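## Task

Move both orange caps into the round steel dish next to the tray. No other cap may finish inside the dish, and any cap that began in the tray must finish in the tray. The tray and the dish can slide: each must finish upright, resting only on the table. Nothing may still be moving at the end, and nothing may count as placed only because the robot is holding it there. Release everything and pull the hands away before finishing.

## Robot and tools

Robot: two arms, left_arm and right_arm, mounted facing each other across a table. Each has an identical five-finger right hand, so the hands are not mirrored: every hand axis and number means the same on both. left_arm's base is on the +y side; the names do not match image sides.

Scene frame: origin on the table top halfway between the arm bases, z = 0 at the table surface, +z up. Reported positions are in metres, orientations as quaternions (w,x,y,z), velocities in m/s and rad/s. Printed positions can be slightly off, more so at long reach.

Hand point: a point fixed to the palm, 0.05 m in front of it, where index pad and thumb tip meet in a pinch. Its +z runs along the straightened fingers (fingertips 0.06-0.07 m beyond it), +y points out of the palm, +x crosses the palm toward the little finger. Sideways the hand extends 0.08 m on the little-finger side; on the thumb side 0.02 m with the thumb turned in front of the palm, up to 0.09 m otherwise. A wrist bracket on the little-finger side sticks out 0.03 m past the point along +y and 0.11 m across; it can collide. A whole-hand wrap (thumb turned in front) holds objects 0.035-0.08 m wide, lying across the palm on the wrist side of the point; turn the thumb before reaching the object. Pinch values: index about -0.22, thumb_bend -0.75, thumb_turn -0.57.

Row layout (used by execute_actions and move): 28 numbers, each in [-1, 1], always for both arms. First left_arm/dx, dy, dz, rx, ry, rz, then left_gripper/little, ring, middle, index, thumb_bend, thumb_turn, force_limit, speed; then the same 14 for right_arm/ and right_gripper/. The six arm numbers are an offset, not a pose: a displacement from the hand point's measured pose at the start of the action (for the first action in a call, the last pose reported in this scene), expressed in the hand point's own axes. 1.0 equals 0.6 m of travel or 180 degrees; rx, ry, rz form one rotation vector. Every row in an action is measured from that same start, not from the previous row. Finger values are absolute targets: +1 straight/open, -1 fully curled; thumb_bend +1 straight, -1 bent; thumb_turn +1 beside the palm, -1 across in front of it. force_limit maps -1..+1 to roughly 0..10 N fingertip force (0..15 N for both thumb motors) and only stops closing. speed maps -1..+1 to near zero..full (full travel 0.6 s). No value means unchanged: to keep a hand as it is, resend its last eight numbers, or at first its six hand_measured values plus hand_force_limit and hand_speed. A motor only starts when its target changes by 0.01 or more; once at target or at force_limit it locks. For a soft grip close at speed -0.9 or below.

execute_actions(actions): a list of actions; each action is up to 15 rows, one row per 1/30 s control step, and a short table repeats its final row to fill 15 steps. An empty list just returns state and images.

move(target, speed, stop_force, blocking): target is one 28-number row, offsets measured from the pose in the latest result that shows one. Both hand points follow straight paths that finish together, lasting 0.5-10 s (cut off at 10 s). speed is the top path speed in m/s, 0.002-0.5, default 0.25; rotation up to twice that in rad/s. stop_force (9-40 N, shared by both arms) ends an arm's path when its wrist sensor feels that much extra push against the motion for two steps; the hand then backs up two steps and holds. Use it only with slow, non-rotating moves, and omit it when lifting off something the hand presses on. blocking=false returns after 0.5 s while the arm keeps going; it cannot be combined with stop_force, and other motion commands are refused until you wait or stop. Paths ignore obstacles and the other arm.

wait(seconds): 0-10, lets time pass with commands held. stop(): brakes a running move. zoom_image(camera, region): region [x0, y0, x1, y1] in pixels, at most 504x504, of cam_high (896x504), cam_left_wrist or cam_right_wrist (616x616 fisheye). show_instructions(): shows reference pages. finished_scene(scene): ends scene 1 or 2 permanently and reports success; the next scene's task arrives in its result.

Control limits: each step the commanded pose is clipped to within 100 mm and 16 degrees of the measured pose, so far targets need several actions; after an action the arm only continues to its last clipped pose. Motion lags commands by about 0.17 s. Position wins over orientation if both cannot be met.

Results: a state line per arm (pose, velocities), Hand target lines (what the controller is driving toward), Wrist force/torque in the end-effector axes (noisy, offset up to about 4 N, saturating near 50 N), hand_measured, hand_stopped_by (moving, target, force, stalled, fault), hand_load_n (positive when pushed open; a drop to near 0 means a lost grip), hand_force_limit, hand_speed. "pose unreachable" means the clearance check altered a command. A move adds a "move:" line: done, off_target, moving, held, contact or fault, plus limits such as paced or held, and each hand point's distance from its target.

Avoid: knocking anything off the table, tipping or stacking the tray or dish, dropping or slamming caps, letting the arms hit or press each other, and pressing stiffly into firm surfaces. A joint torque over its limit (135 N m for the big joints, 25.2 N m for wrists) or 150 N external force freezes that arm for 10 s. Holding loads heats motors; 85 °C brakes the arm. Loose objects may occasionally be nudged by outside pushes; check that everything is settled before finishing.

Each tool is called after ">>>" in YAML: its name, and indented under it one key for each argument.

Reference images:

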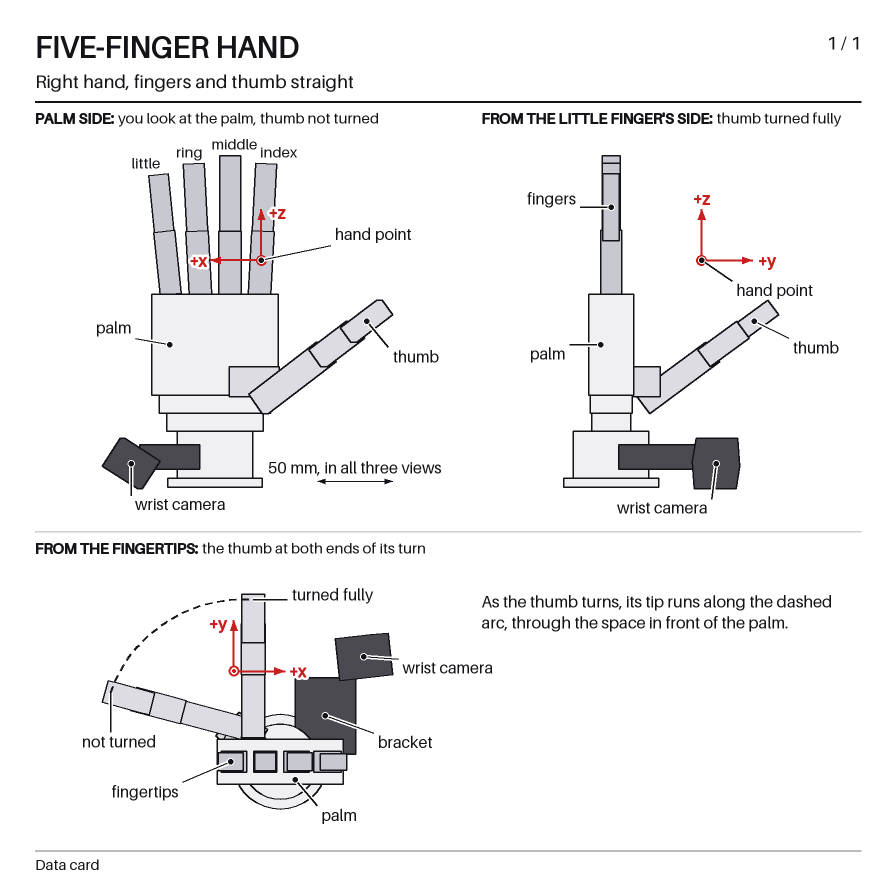

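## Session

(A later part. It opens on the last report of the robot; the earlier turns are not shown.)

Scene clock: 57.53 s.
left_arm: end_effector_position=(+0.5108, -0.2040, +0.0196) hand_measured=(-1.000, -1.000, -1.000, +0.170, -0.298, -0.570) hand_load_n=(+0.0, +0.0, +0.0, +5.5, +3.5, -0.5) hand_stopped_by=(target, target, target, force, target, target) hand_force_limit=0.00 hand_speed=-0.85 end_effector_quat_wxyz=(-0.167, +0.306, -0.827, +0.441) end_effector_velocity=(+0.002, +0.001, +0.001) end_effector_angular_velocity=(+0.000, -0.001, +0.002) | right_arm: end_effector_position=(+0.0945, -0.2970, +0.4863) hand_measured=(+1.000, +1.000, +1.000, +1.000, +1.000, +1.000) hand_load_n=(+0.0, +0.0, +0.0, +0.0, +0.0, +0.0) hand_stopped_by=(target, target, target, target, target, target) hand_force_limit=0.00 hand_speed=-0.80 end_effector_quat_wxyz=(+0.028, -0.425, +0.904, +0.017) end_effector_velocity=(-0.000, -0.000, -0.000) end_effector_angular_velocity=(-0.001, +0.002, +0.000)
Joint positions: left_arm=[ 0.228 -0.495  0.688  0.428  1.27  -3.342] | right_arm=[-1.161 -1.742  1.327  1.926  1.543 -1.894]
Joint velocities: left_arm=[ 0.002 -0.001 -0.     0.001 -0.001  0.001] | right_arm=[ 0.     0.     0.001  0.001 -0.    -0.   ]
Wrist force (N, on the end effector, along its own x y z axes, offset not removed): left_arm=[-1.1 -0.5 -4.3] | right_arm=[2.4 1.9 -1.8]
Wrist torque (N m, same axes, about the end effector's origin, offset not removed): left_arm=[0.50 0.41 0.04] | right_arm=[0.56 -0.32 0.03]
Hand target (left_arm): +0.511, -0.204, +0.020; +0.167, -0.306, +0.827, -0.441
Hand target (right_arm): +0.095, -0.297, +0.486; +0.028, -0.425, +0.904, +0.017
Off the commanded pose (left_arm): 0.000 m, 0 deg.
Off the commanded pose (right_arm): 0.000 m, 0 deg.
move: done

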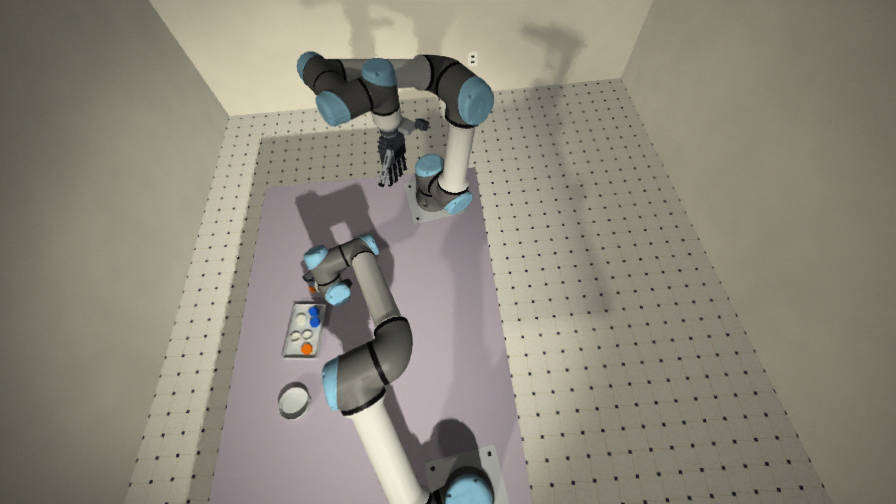

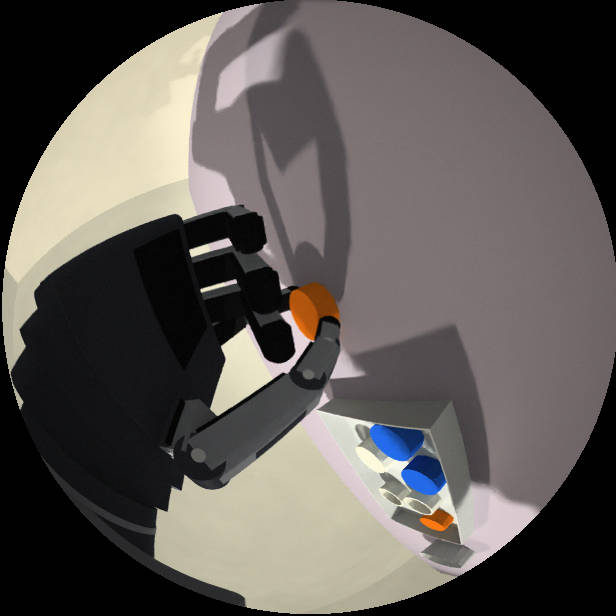

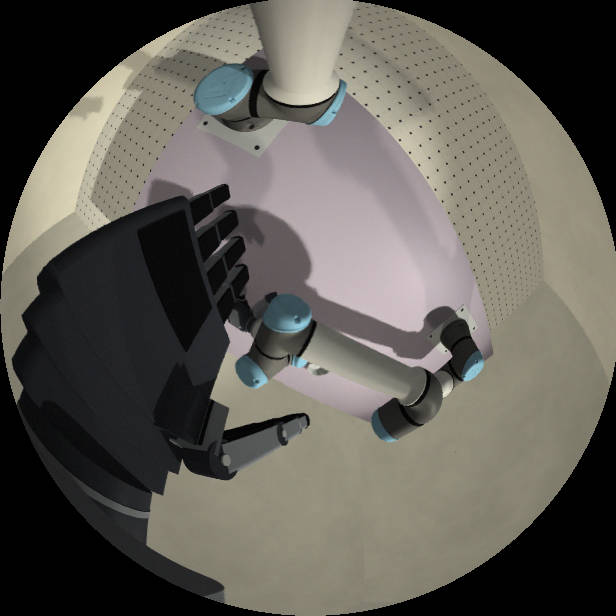

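>>> move:
  target: [0,-0.111,-0.074,0,0,0,-1,-1,-1,-0.2,-0.3,-0.57,0,-0.85,0,0,0,0,0,0,1,1,1,1,1,1,0,-0.8]
  speed: 0.1

>>> move:
  target: [-0.512,0.287,-0.43,0,-0.227,-0.152,-1,-1,-1,-0.2,-0.3,-0.57,0,-0.85,0,0,0,0,0,0,1,1,1,1,1,1,0,-0.8]
  speed: 0.2

Scene clock: 64.73 s.
left_arm: end_effector_position=(+0.5104, -0.2042, +0.0993) hand_measured=(-1.000, -1.000, -1.000, +0.170, -0.298, -0.570) hand_load_n=(+0.0, +0.0, +0.0, +5.5, +4.0, -0.5) hand_stopped_by=(target, target, target, force, target, target) hand_force_limit=0.00 hand_speed=-0.85 end_effector_quat_wxyz=(-0.167, +0.306, -0.827, +0.441) end_effector_velocity=(+0.001, +0.001, +0.002) end_effector_angular_velocity=(+0.003, -0.000, +0.002) | right_arm: end_effector_position=(+0.0945, -0.2970, +0.4863) hand_measured=(+1.000, +1.000, +1.000, +1.000, +1.000, +1.000) hand_load_n=(+0.0, +0.0, +0.0, +0.0, +0.0, +0.0) hand_stopped_by=(target, target, target, target, target, target) hand_force_limit=0.00 hand_speed=-0.80 end_effector_quat_wxyz=(+0.028, -0.425, +0.904, +0.017) end_effector_velocity=(-0.000, -0.000, -0.000) end_effector_angular_velocity=(-0.000, +0.001, +0.000)
Joint positions: left_arm=[ 0.227 -0.53   0.55   0.6    1.27  -3.342] | right_arm=[-1.161 -1.742  1.327  1.926  1.543 -1.894]
Joint velocities: left_arm=[ 0.001  0.003 -0.011  0.011 -0.002  0.   ] | right_arm=[ 0.    -0.     0.001 -0.    -0.     0.   ]
Wrist force (N, on the end effector, along its own x y z axes, offset not removed): left_arm=[-1.1 -0.8 -2.5] | right_arm=[1.5 -0.4 -0.6]
Wrist torque (N m, same axes, about the end effector's origin, offset not removed): left_arm=[0.23 0.40 -0.01] | right_arm=[0.06 -0.15 0.04]
Hand target (left_arm): +0.510, -0.204, +0.100; +0.167, -0.306, +0.827, -0.441
Hand target (right_arm): +0.095, -0.297, +0.486; +0.028, -0.425, +0.904, +0.017
Off the commanded pose (left_arm): 0.000 m, 0 deg.
Off the commanded pose (right_arm): 0.000 m, 0 deg.
move: done

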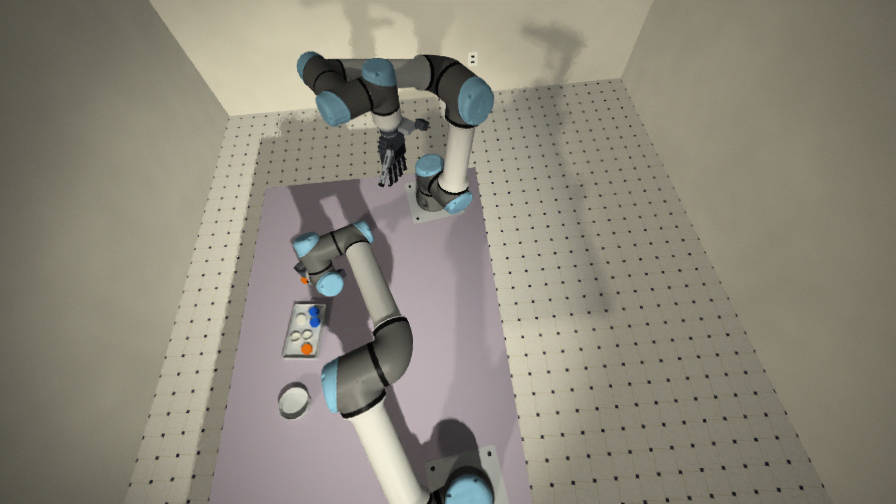

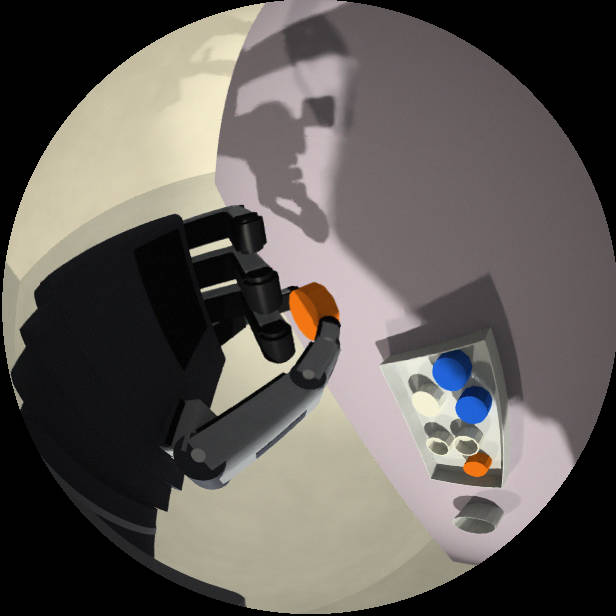

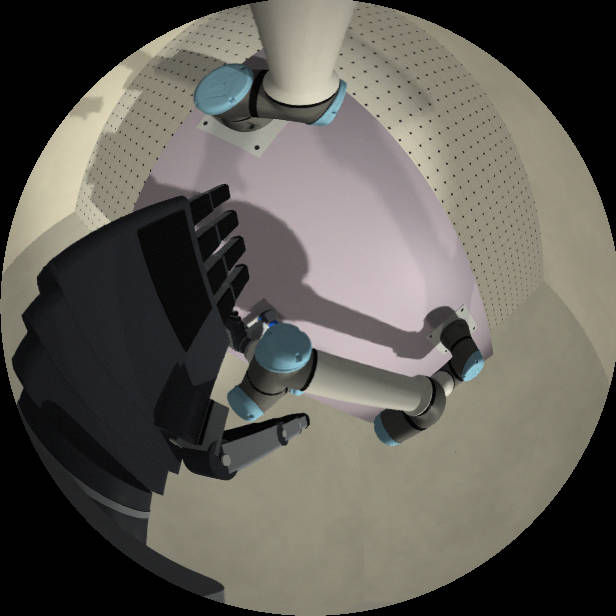

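Scene clock: 67.53 s.
left_arm: end_effector_position=(+0.5397, +0.2310, +0.1010) hand_measured=(-1.000, -1.000, -1.000, +0.170, -0.298, -0.570) hand_load_n=(+0.0, +0.0, +0.0, +5.5, +4.0, -0.5) hand_stopped_by=(target, target, target, force, target, target) hand_force_limit=0.00 hand_speed=-0.85 end_effector_quat_wxyz=(-0.336, +0.622, -0.623, +0.334) end_effector_velocity=(-0.000, +0.002, +0.002) end_effector_angular_velocity=(-0.001, -0.002, +0.003) | right_arm: end_effector_position=(+0.0945, -0.2970, +0.4863) hand_measured=(+1.000, +1.000, +1.000, +1.000, +1.000, +1.000) hand_load_n=(+0.0, +0.0, +0.0, +0.0, +0.0, +0.0) hand_stopped_by=(target, target, target, target, target, target) hand_force_limit=0.00 hand_speed=-0.80 end_effector_quat_wxyz=(+0.028, -0.425, +0.904, +0.017) end_effector_velocity=(+0.000, +0.000, +0.000) end_effector_angular_velocity=(+0.000, -0.001, +0.000)
Joint positions: left_arm=[ 0.438 -1.093  1.594  0.392  0.787 -3.857] | right_arm=[-1.161 -1.742  1.327  1.926  1.543 -1.894]
Joint velocities: left_arm=[ 0.001 -0.005  0.003  0.    -0.002 -0.001] | right_arm=[ 0.    -0.    -0.    -0.001 -0.    -0.   ]
Wrist force (N, on the end effector, along its own x y z axes, offset not removed): left_arm=[-0.8 0.8 -0.4] | right_arm=[0.1 0.8 0.8]
Wrist torque (N m, same axes, about the end effector's origin, offset not removed): left_arm=[0.35 0.20 0.01] | right_arm=[0.16 0.19 0.13]
Hand target (left_arm): +0.540, +0.231, +0.101; -0.336, +0.622, -0.623, +0.334
Hand target (right_arm): +0.095, -0.297, +0.486; +0.028, -0.425, +0.904, +0.017
Off the commanded pose (left_arm): 0.001 m, 0 deg.
Off the commanded pose (right_arm): 0.000 m, 0 deg.
move: done

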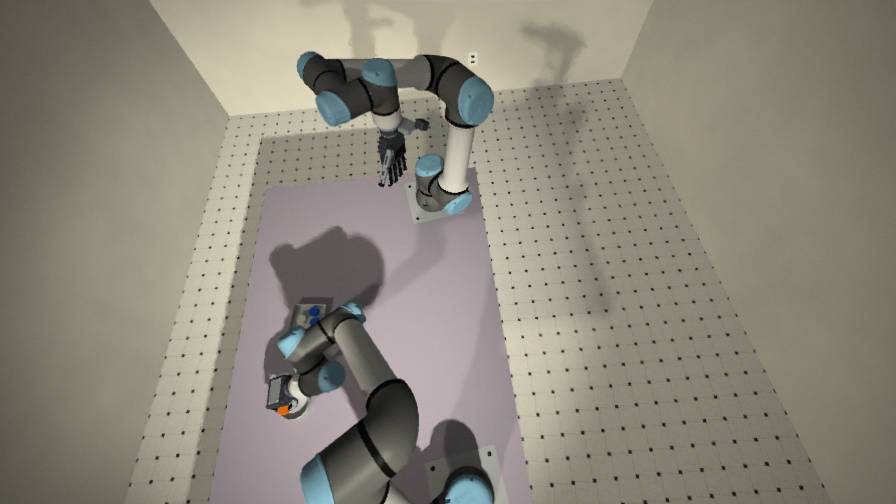

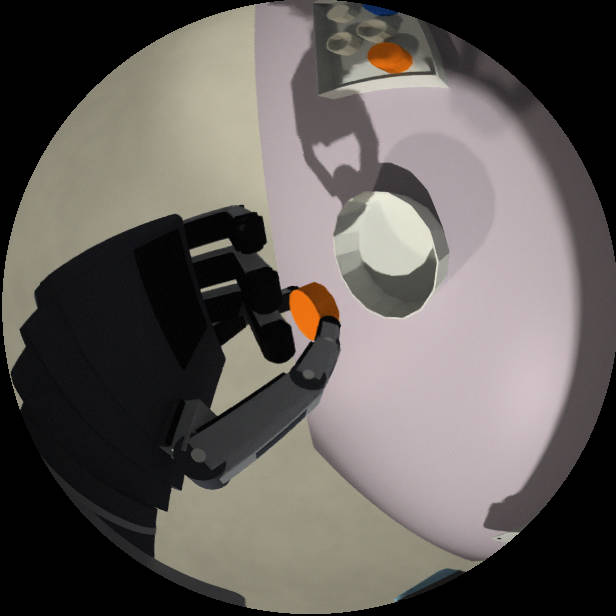

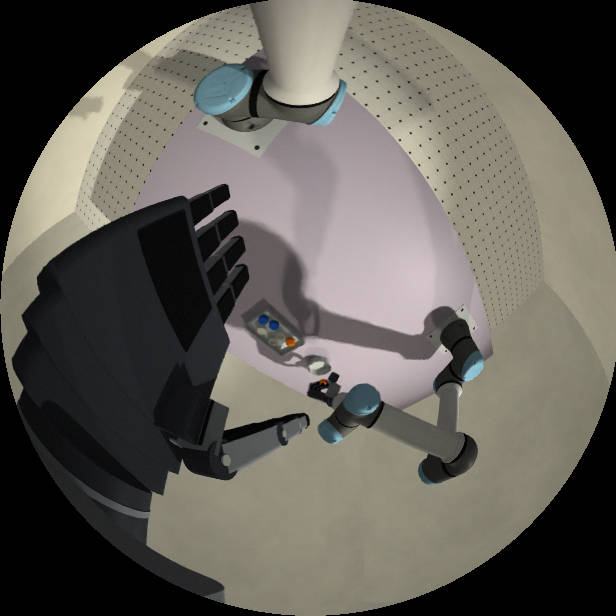

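>>> move:
  target: [0.02,0.08,0.033,0,0,0,-1,-1,-1,-0.2,-0.3,-0.57,0,-0.85,0,0,0,0,0,0,1,1,1,1,1,1,0,-0.8]
  speed: 0.04

Scene clock: 72.63 s.
left_arm: end_effector_position=(+0.5299, +0.2191, +0.0502) hand_measured=(-1.000, -1.000, -1.000, +0.170, -0.298, -0.570) hand_load_n=(+0.0, +0.0, +0.0, +5.5, +4.0, -0.5) hand_stopped_by=(target, target, target, force, target, target) hand_force_limit=0.00 hand_speed=-0.85 end_effector_quat_wxyz=(-0.336, +0.622, -0.623, +0.334) end_effector_velocity=(-0.001, -0.001, -0.002) end_effector_angular_velocity=(-0.001, +0.000, -0.001) | right_arm: end_effector_position=(+0.0945, -0.2970, +0.4863) hand_measured=(+1.000, +1.000, +1.000, +1.000, +1.000, +1.000) hand_load_n=(+0.0, +0.0, +0.0, +0.0, +0.0, +0.0) hand_stopped_by=(target, target, target, target, target, target) hand_force_limit=0.00 hand_speed=-0.80 end_effector_quat_wxyz=(+0.028, -0.425, +0.904, +0.017) end_effector_velocity=(-0.000, -0.000, -0.000) end_effector_angular_velocity=(-0.000, +0.001, -0.000)
Joint positions: left_arm=[ 0.407 -1.023  1.638  0.303  0.768 -3.893] | right_arm=[-1.161 -1.742  1.327  1.926  1.543 -1.894]
Joint velocities: left_arm=[-0.002  0.003  0.001 -0.004  0.001 -0.001] | right_arm=[ 0.    -0.001  0.001  0.    -0.     0.   ]
Wrist force (N, on the end effector, along its own x y z axes, offset not removed): left_arm=[-0.4 -0.5 -3.2] | right_arm=[-2.5 -0.5 -0.5]
Wrist torque (N m, same axes, about the end effector's origin, offset not removed): left_arm=[0.33 0.31 0.05] | right_arm=[-0.16 0.63 0.01]
Hand target (left_arm): +0.530, +0.219, +0.050; -0.336, +0.622, -0.623, +0.334
Hand target (right_arm): +0.095, -0.297, +0.486; +0.028, -0.425, +0.904, +0.017
Off the commanded pose (left_arm): 0.000 m, 0 deg.
Off the commanded pose (right_arm): 0.000 m, 0 deg.
move: done

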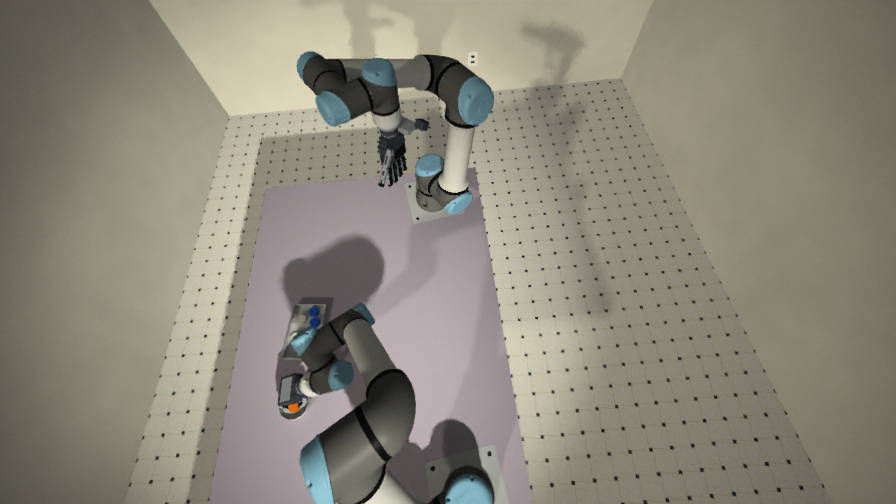

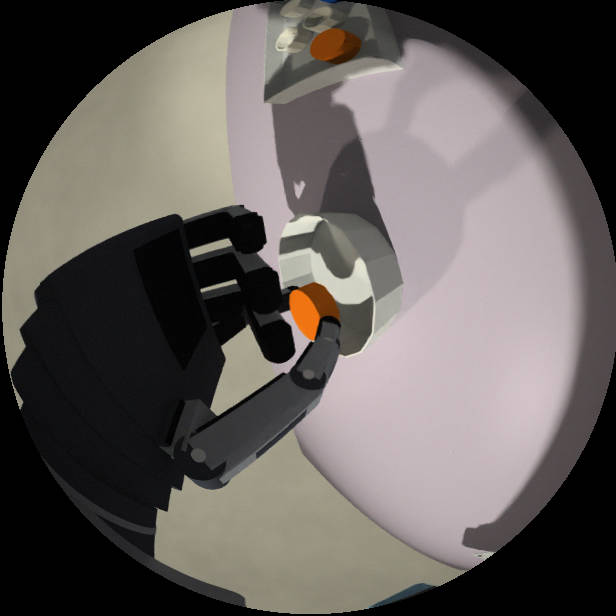

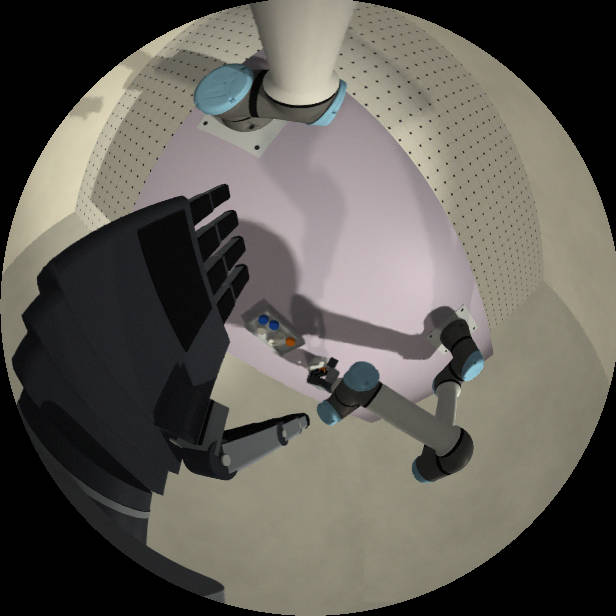

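Lower, release, rise, go to the next cap.

>>> move:
  target: [0,0.028,0.018,0,0,0,-1,-1,-1,-0.2,-0.3,-0.57,0,-0.85,0,0,0,0,0,0,1,1,1,1,1,1,0,-0.8]
  speed: 0.015
  stop_force: 9

>>> move:
  target: [0,0,0,0,0,0,-1,-1,-1,0.32,-0.3,-0.57,0,-0.7,0,0,0,0,0,0,1,1,1,1,1,1,0,-0.8]

>>> move:
  target: [0,-0.056,-0.04,0,0,0,-1,-1,-1,0.32,-0.3,-0.57,0,-0.7,0,0,0,0,0,0,1,1,1,1,1,1,0,-0.8]
  speed: 0.06

>>> move:
  target: [0.29,0.028,-0.042,0,0,0,-1,-1,-1,0.32,-0.3,-0.57,0,-0.7,0,0,0,0,0,0,1,1,1,1,1,1,0,-0.8]
  speed: 0.15

Scene clock: 86.97 s.
left_arm: end_effector_position=(+0.5296, +0.2192, +0.0305) hand_measured=(-1.000, -1.000, -1.000, +0.170, -0.298, -0.570) hand_load_n=(+0.0, +0.0, +0.0, +5.5, +4.0, -0.5) hand_stopped_by=(target, target, target, force, target, target) hand_force_limit=0.00 hand_speed=-0.85 end_effector_quat_wxyz=(-0.336, +0.622, -0.623, +0.334) end_effector_velocity=(+0.000, +0.000, -0.002) end_effector_angular_velocity=(-0.001, -0.001, +0.002) | right_arm: end_effector_position=(+0.0945, -0.2970, +0.4863) hand_measured=(+1.000, +1.000, +1.000, +1.000, +1.000, +1.000) hand_load_n=(+0.0, +0.0, +0.0, +0.0, +0.0, +0.0) hand_stopped_by=(target, target, target, target, target, target) hand_force_limit=0.00 hand_speed=-0.80 end_effector_quat_wxyz=(+0.028, -0.425, +0.904, +0.017) end_effector_velocity=(+0.000, +0.000, -0.000) end_effector_angular_velocity=(-0.000, +0.000, +0.000)
Joint positions: left_arm=[ 0.406 -0.995  1.653  0.26   0.767 -3.893] | right_arm=[-1.161 -1.742  1.327  1.926  1.543 -1.894]
Joint velocities: left_arm=[ 0.     0.003  0.001 -0.005 -0.001 -0.002] | right_arm=[ 0.  0.  0. -0. -0.  0.]
Wrist force (N, on the end effector, along its own x y z axes, offset not removed): left_arm=[-1.7 -0.4 -2.0] | right_arm=[-0.6 -0.5 0.0]
Wrist torque (N m, same axes, about the end effector's origin, offset not removed): left_arm=[0.32 0.47 -0.02] | right_arm=[0.05 0.50 -0.09]
Hand target (left_arm): +0.530, +0.219, +0.030; -0.336, +0.622, -0.623, +0.334
Hand target (right_arm): +0.095, -0.297, +0.486; +0.028, -0.425, +0.904, +0.017
Off the commanded pose (left_arm): 0.000 m, 0 deg.
Off the commanded pose (right_arm): 0.000 m, 0 deg.
move: done

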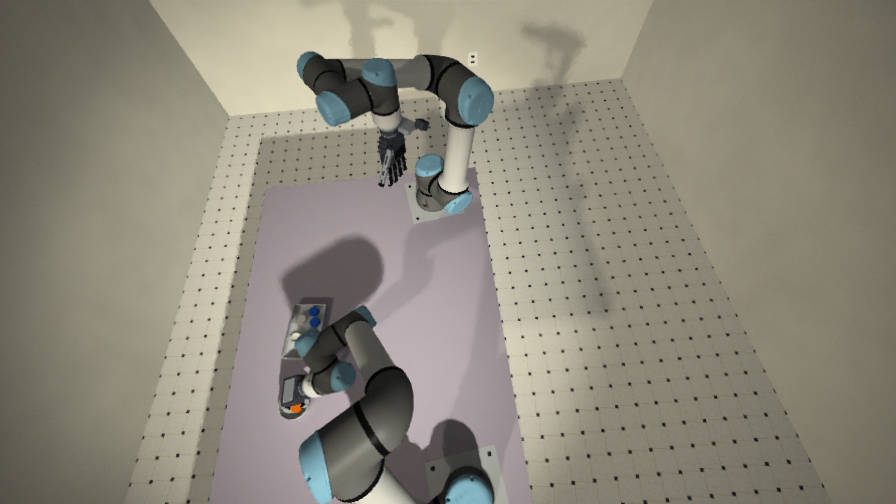

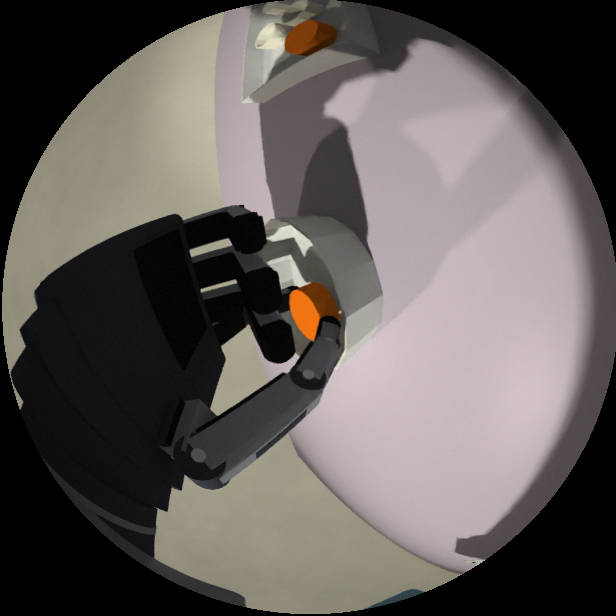

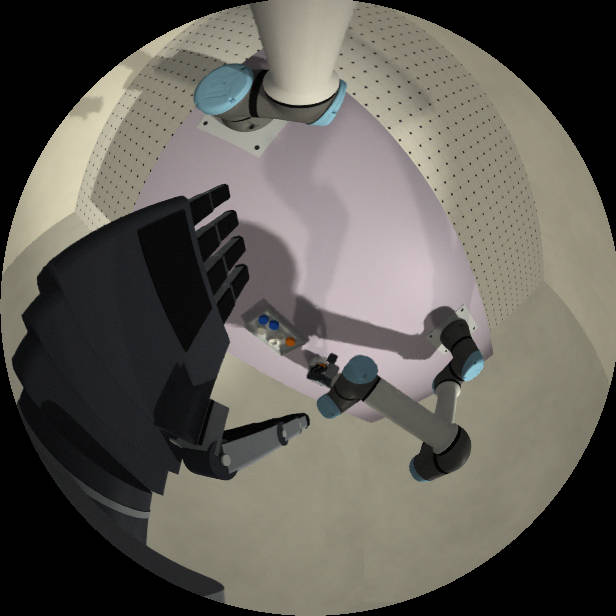

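Scene clock: 87.53 s.
left_arm: end_effector_position=(+0.5296, +0.2192, +0.0305) hand_measured=(-1.000, -1.000, -1.000, +0.320, -0.300, -0.570) hand_load_n=(+0.0, +0.0, +0.0, +0.0, +0.0, +0.0) hand_stopped_by=(target, target, target, target, target, target) hand_force_limit=0.00 hand_speed=-0.70 end_effector_quat_wxyz=(-0.336, +0.622, -0.623, +0.334) end_effector_velocity=(-0.000, -0.001, +0.001) end_effector_angular_velocity=(-0.003, +0.000, -0.001) | right_arm: end_effector_position=(+0.0945, -0.2970, +0.4863) hand_measured=(+1.000, +1.000, +1.000, +1.000, +1.000, +1.000) hand_load_n=(+0.0, +0.0, +0.0, +0.0, +0.0, +0.0) hand_stopped_by=(target, target, target, target, target, target) hand_force_limit=0.00 hand_speed=-0.80 end_effector_quat_wxyz=(+0.028, -0.425, +0.904, +0.017) end_effector_velocity=(+0.000, -0.000, +0.000) end_effector_angular_velocity=(-0.000, +0.000, -0.001)
Joint positions: left_arm=[ 0.406 -0.995  1.653  0.26   0.767 -3.893] | right_arm=[-1.161 -1.742  1.327  1.926  1.543 -1.894]
Joint velocities: left_arm=[-0.001 -0.002  0.    -0.     0.002 -0.001] | right_arm=[-0.001  0.    -0.001  0.001 -0.     0.   ]
Wrist force (N, on the end effector, along its own x y z axes, offset not removed): left_arm=[-0.5 0.7 -2.1] | right_arm=[1.8 -1.4 -1.9]
Wrist torque (N m, same axes, about the end effector's origin, offset not removed): left_arm=[0.37 0.16 0.12] | right_arm=[-0.14 -0.01 0.01]
Hand target (left_arm): +0.530, +0.219, +0.031; -0.336, +0.622, -0.623, +0.334
Hand target (right_arm): +0.095, -0.297, +0.486; +0.028, -0.425, +0.904, +0.017
Off the commanded pose (left_arm): 0.000 m, 0 deg.
Off the commanded pose (right_arm): 0.000 m, 0 deg.
move: done

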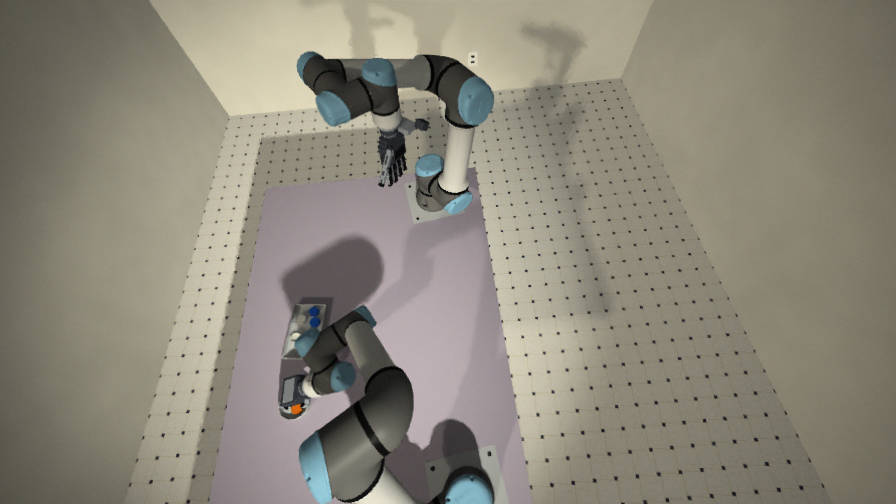

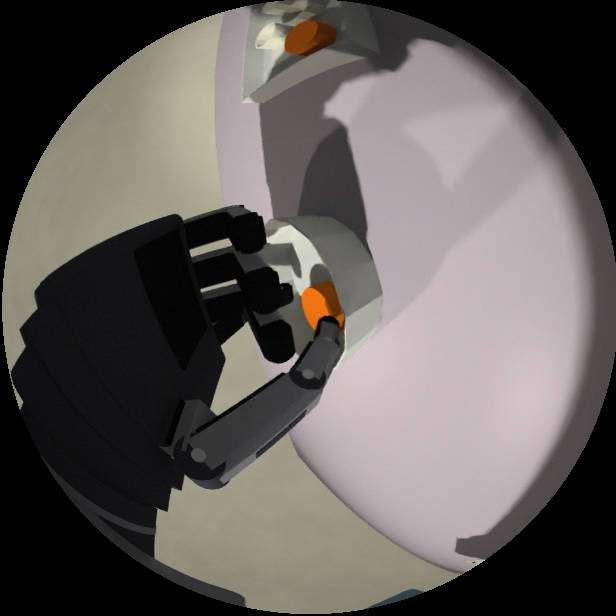

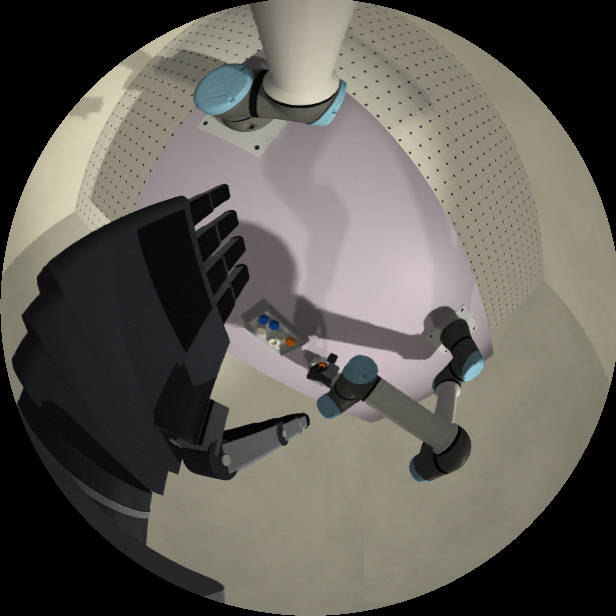

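Scene clock: 88.67 s.
left_arm: end_effector_position=(+0.5281, +0.2191, +0.0715) hand_measured=(-1.000, -1.000, -1.000, +0.320, -0.300, -0.570) hand_load_n=(+0.0, +0.0, +0.0, +0.0, +0.0, +0.0) hand_stopped_by=(target, target, target, target, target, target) hand_force_limit=0.00 hand_speed=-0.70 end_effector_quat_wxyz=(-0.336, +0.622, -0.623, +0.334) end_effector_velocity=(-0.000, +0.000, +0.002) end_effector_angular_velocity=(-0.000, +0.001, +0.001) | right_arm: end_effector_position=(+0.0945, -0.2970, +0.4863) hand_measured=(+1.000, +1.000, +1.000, +1.000, +1.000, +1.000) hand_load_n=(+0.0, +0.0, +0.0, +0.0, +0.0, +0.0) hand_stopped_by=(target, target, target, target, target, target) hand_force_limit=0.00 hand_speed=-0.80 end_effector_quat_wxyz=(+0.028, -0.425, +0.904, +0.017) end_effector_velocity=(+0.000, +0.000, -0.000) end_effector_angular_velocity=(-0.000, +0.000, -0.000)
Joint positions: left_arm=[ 0.403 -1.053  1.623  0.351  0.766 -3.897] | right_arm=[-1.161 -1.742  1.327  1.926  1.543 -1.894]
Joint velocities: left_arm=[ 0.    -0.003 -0.003  0.006  0.001 -0.001] | right_arm=[-0.     0.     0.001 -0.001  0.     0.   ]
Wrist force (N, on the end effector, along its own x y z axes, offset not removed): left_arm=[-1.0 -0.7 -2.6] | right_arm=[-2.0 -0.1 0.9]
Wrist torque (N m, same axes, about the end effector's origin, offset not removed): left_arm=[0.27 0.31 -0.08] | right_arm=[0.11 0.39 -0.36]
Hand target (left_arm): +0.528, +0.219, +0.072; -0.336, +0.622, -0.623, +0.334
Hand target (right_arm): +0.095, -0.297, +0.486; +0.028, -0.425, +0.904, +0.017
Off the commanded pose (left_arm): 0.000 m, 0 deg.
Off the commanded pose (right_arm): 0.000 m, 0 deg.
move: done

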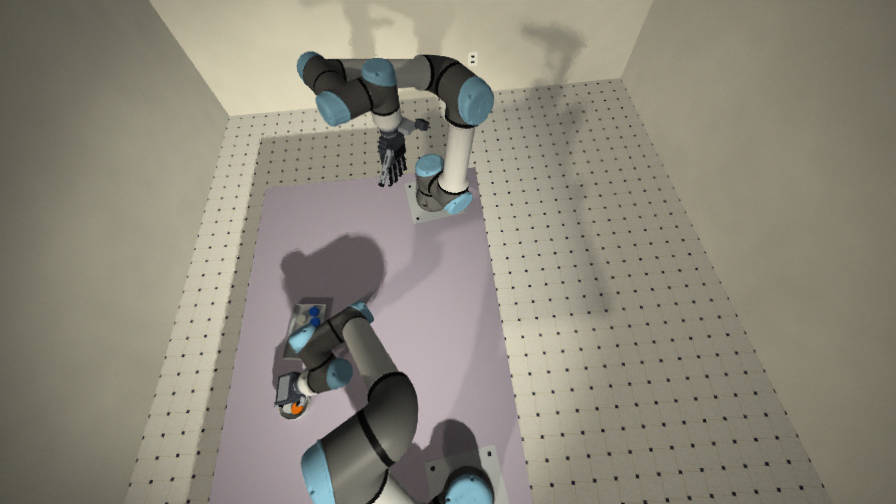

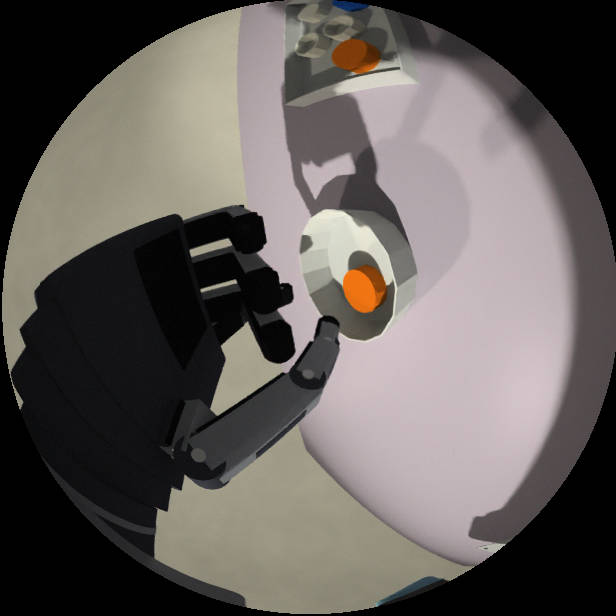

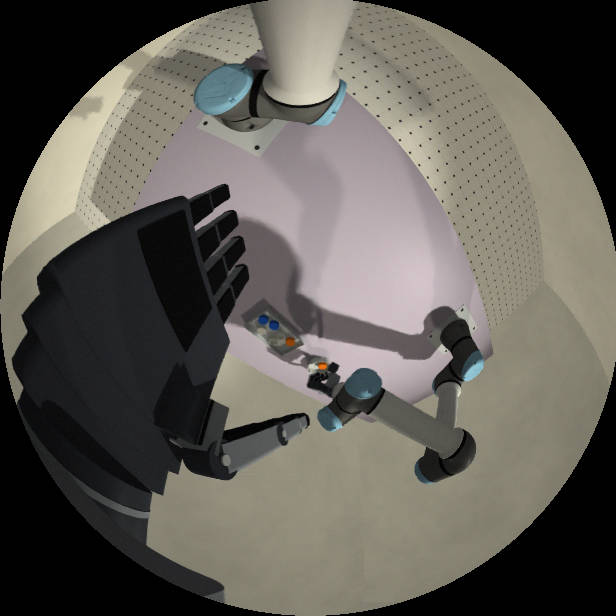

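Scene clock: 90.43 s.
left_arm: end_effector_position=(+0.4979, +0.0455, +0.0709) hand_measured=(-1.000, -1.000, -1.000, +0.320, -0.300, -0.570) hand_load_n=(+0.0, +0.0, +0.0, +0.0, +0.0, +0.0) hand_stopped_by=(target, target, target, target, target, target) hand_force_limit=0.00 hand_speed=-0.70 end_effector_quat_wxyz=(-0.336, +0.622, -0.624, +0.334) end_effector_velocity=(+0.000, -0.002, -0.001) end_effector_angular_velocity=(+0.003, +0.002, +0.004) | right_arm: end_effector_position=(+0.0945, -0.2970, +0.4863) hand_measured=(+1.000, +1.000, +1.000, +1.000, +1.000, +1.000) hand_load_n=(+0.0, +0.0, +0.0, +0.0, +0.0, +0.0) hand_stopped_by=(target, target, target, target, target, target) hand_force_limit=0.00 hand_speed=-0.80 end_effector_quat_wxyz=(+0.028, -0.425, +0.904, +0.017) end_effector_velocity=(+0.000, +0.000, +0.000) end_effector_angular_velocity=(+0.000, -0.000, -0.000)
Joint positions: left_arm=[ 0.211 -0.758  1.154  0.714  0.663 -4.146] | right_arm=[-1.161 -1.742  1.327  1.926  1.543 -1.894]
Joint velocities: left_arm=[-0.001  0.011 -0.016  0.015 -0.002 -0.008] | right_arm=[ 0.     0.    -0.001  0.     0.     0.001]
Wrist force (N, on the end effector, along its own x y z axes, offset not removed): left_arm=[-0.6 -0.5 -2.5] | right_arm=[-0.2 0.8 2.4]
Wrist torque (N m, same axes, about the end effector's origin, offset not removed): left_arm=[0.22 0.30 0.04] | right_arm=[0.27 0.01 -0.16]
Hand target (left_arm): +0.498, +0.045, +0.071; -0.336, +0.622, -0.623, +0.334
Hand target (right_arm): +0.095, -0.297, +0.486; +0.028, -0.425, +0.904, +0.017
Off the commanded pose (left_arm): 0.000 m, 0 deg.
Off the commanded pose (right_arm): 0.000 m, 0 deg.
move: done

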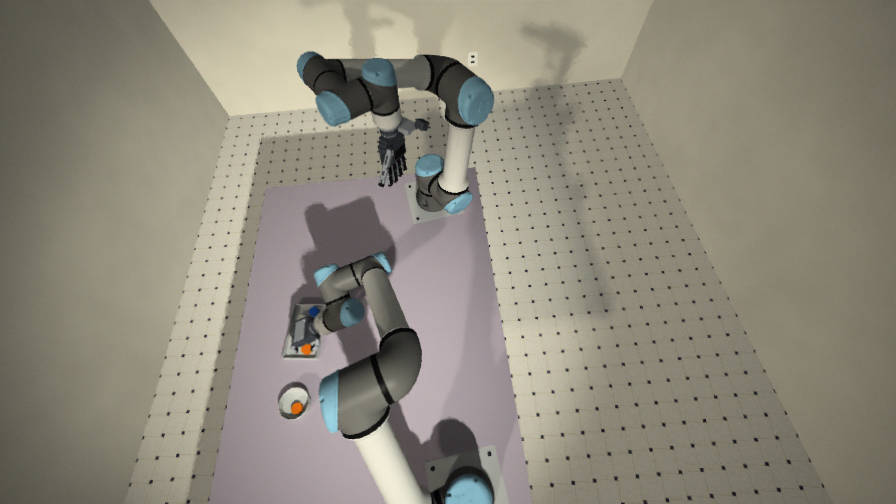

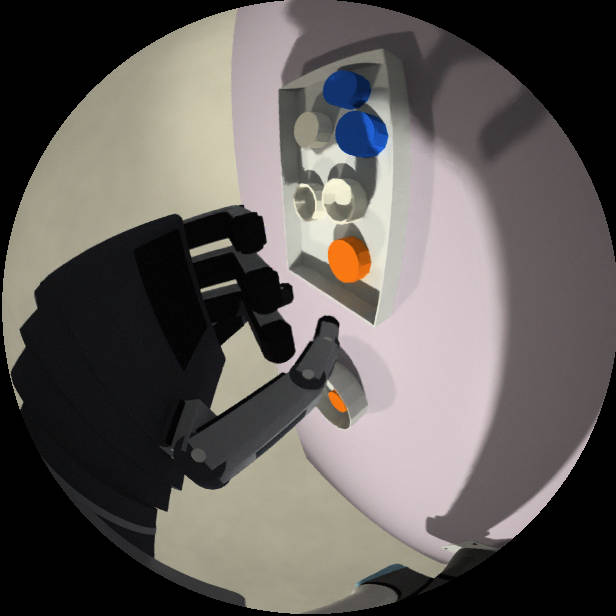

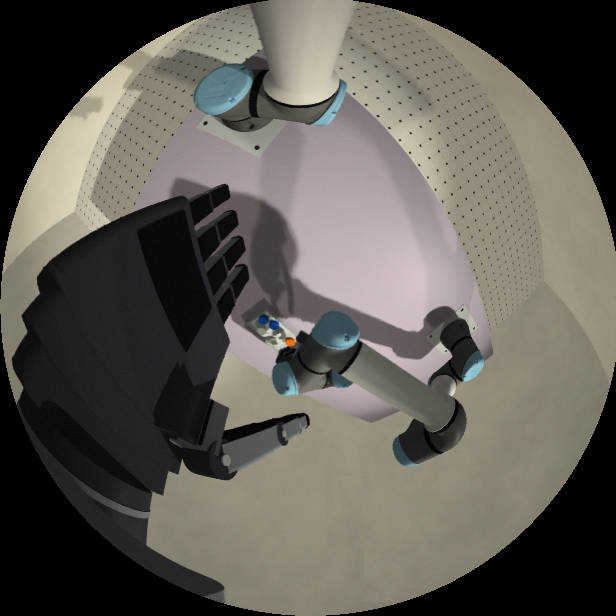

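>>> move:
  target: [0.034,0.028,0.048,0,0,0,-1,-1,-1,0.35,-0.3,-0.57,0,-0.7,0,0,0,0,0,0,1,1,1,1,1,1,0,-0.8]
  speed: 0.03

>>> zoom_image:
  camera: "cam_left_wrist"
  region: [200,200,450,450]

Scene clock: 97.43 s.
left_arm: end_effector_position=(+0.5125, +0.0253, +0.0412) hand_measured=(-1.000, -1.000, -1.000, +0.350, -0.300, -0.570) hand_load_n=(+0.0, +0.0, +0.0, +0.0, +0.0, +0.0) hand_stopped_by=(target, target, target, target, target, target) hand_force_limit=0.00 hand_speed=-0.70 end_effector_quat_wxyz=(-0.336, +0.622, -0.624, +0.334) end_effector_velocity=(+0.001, -0.001, -0.002) end_effector_angular_velocity=(-0.000, +0.000, +0.000) | right_arm: end_effector_position=(+0.0945, -0.2970, +0.4863) hand_measured=(+1.000, +1.000, +1.000, +1.000, +1.000, +1.000) hand_load_n=(+0.0, +0.0, +0.0, +0.0, +0.0, +0.0) hand_stopped_by=(target, target, target, target, target, target) hand_force_limit=0.00 hand_speed=-0.80 end_effector_quat_wxyz=(+0.028, -0.425, +0.904, +0.017) end_effector_velocity=(-0.000, -0.000, +0.000) end_effector_angular_velocity=(-0.001, +0.001, +0.000)
Joint positions: left_arm=[ 0.223 -0.669  1.064  0.701  0.669 -4.129] | right_arm=[-1.161 -1.742  1.327  1.926  1.543 -1.894]
Joint velocities: left_arm=[ 0.001  0.006 -0.007  0.     0.001  0.001] | right_arm=[ 0.    -0.     0.     0.001  0.    -0.   ]
Wrist force (N, on the end effector, along its own x y z axes, offset not removed): left_arm=[-0.7 -0.2 -1.0] | right_arm=[-0.8 0.6 0.8]
Wrist torque (N m, same axes, about the end effector's origin, offset not removed): left_arm=[0.24 0.23 0.09] | right_arm=[0.22 0.16 -0.17]
Hand target (left_arm): +0.513, +0.025, +0.041; -0.336, +0.622, -0.624, +0.334
Hand target (right_arm): +0.095, -0.297, +0.486; +0.028, -0.425, +0.904, +0.017
Off the commanded pose (left_arm): 0.000 m, 0 deg.
Off the commanded pose (right_arm): 0.000 m, 0 deg.
move: done

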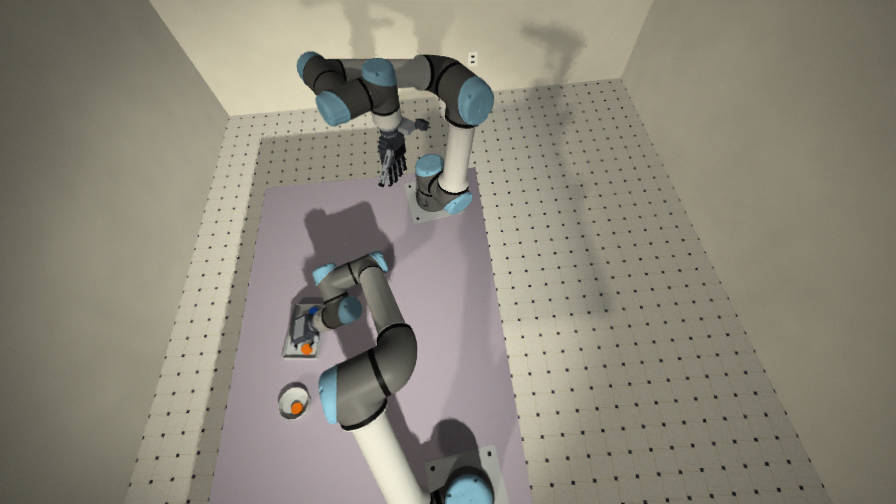

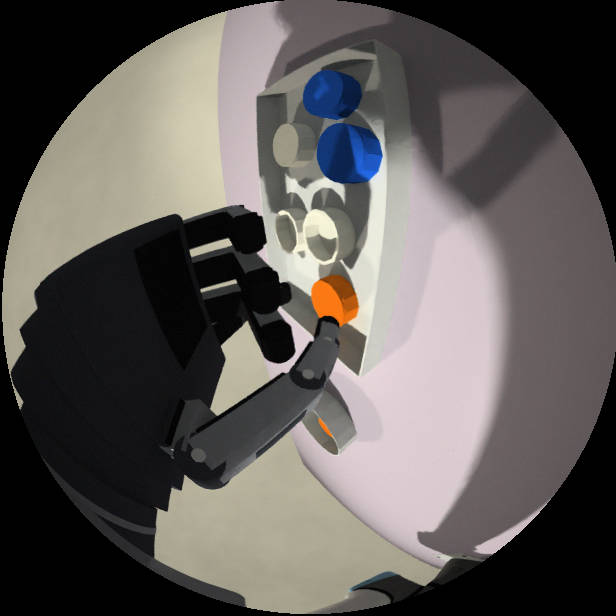

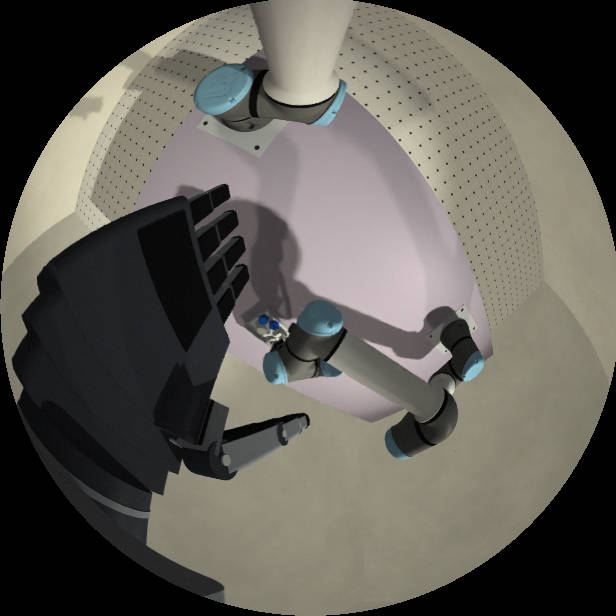

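Region (200, 200, 450, 450) of cam_left_wrist's 616x616 image, scaled by 2.016, with more detail than that image has.

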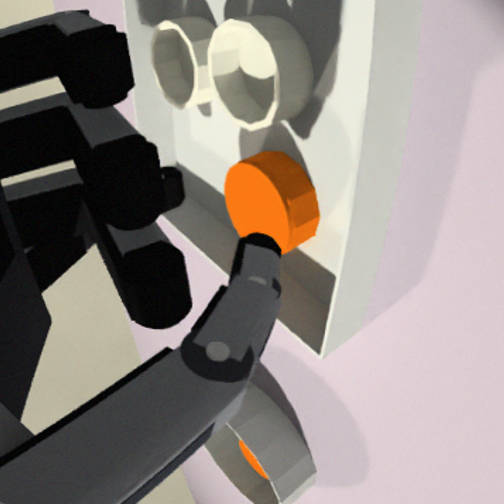

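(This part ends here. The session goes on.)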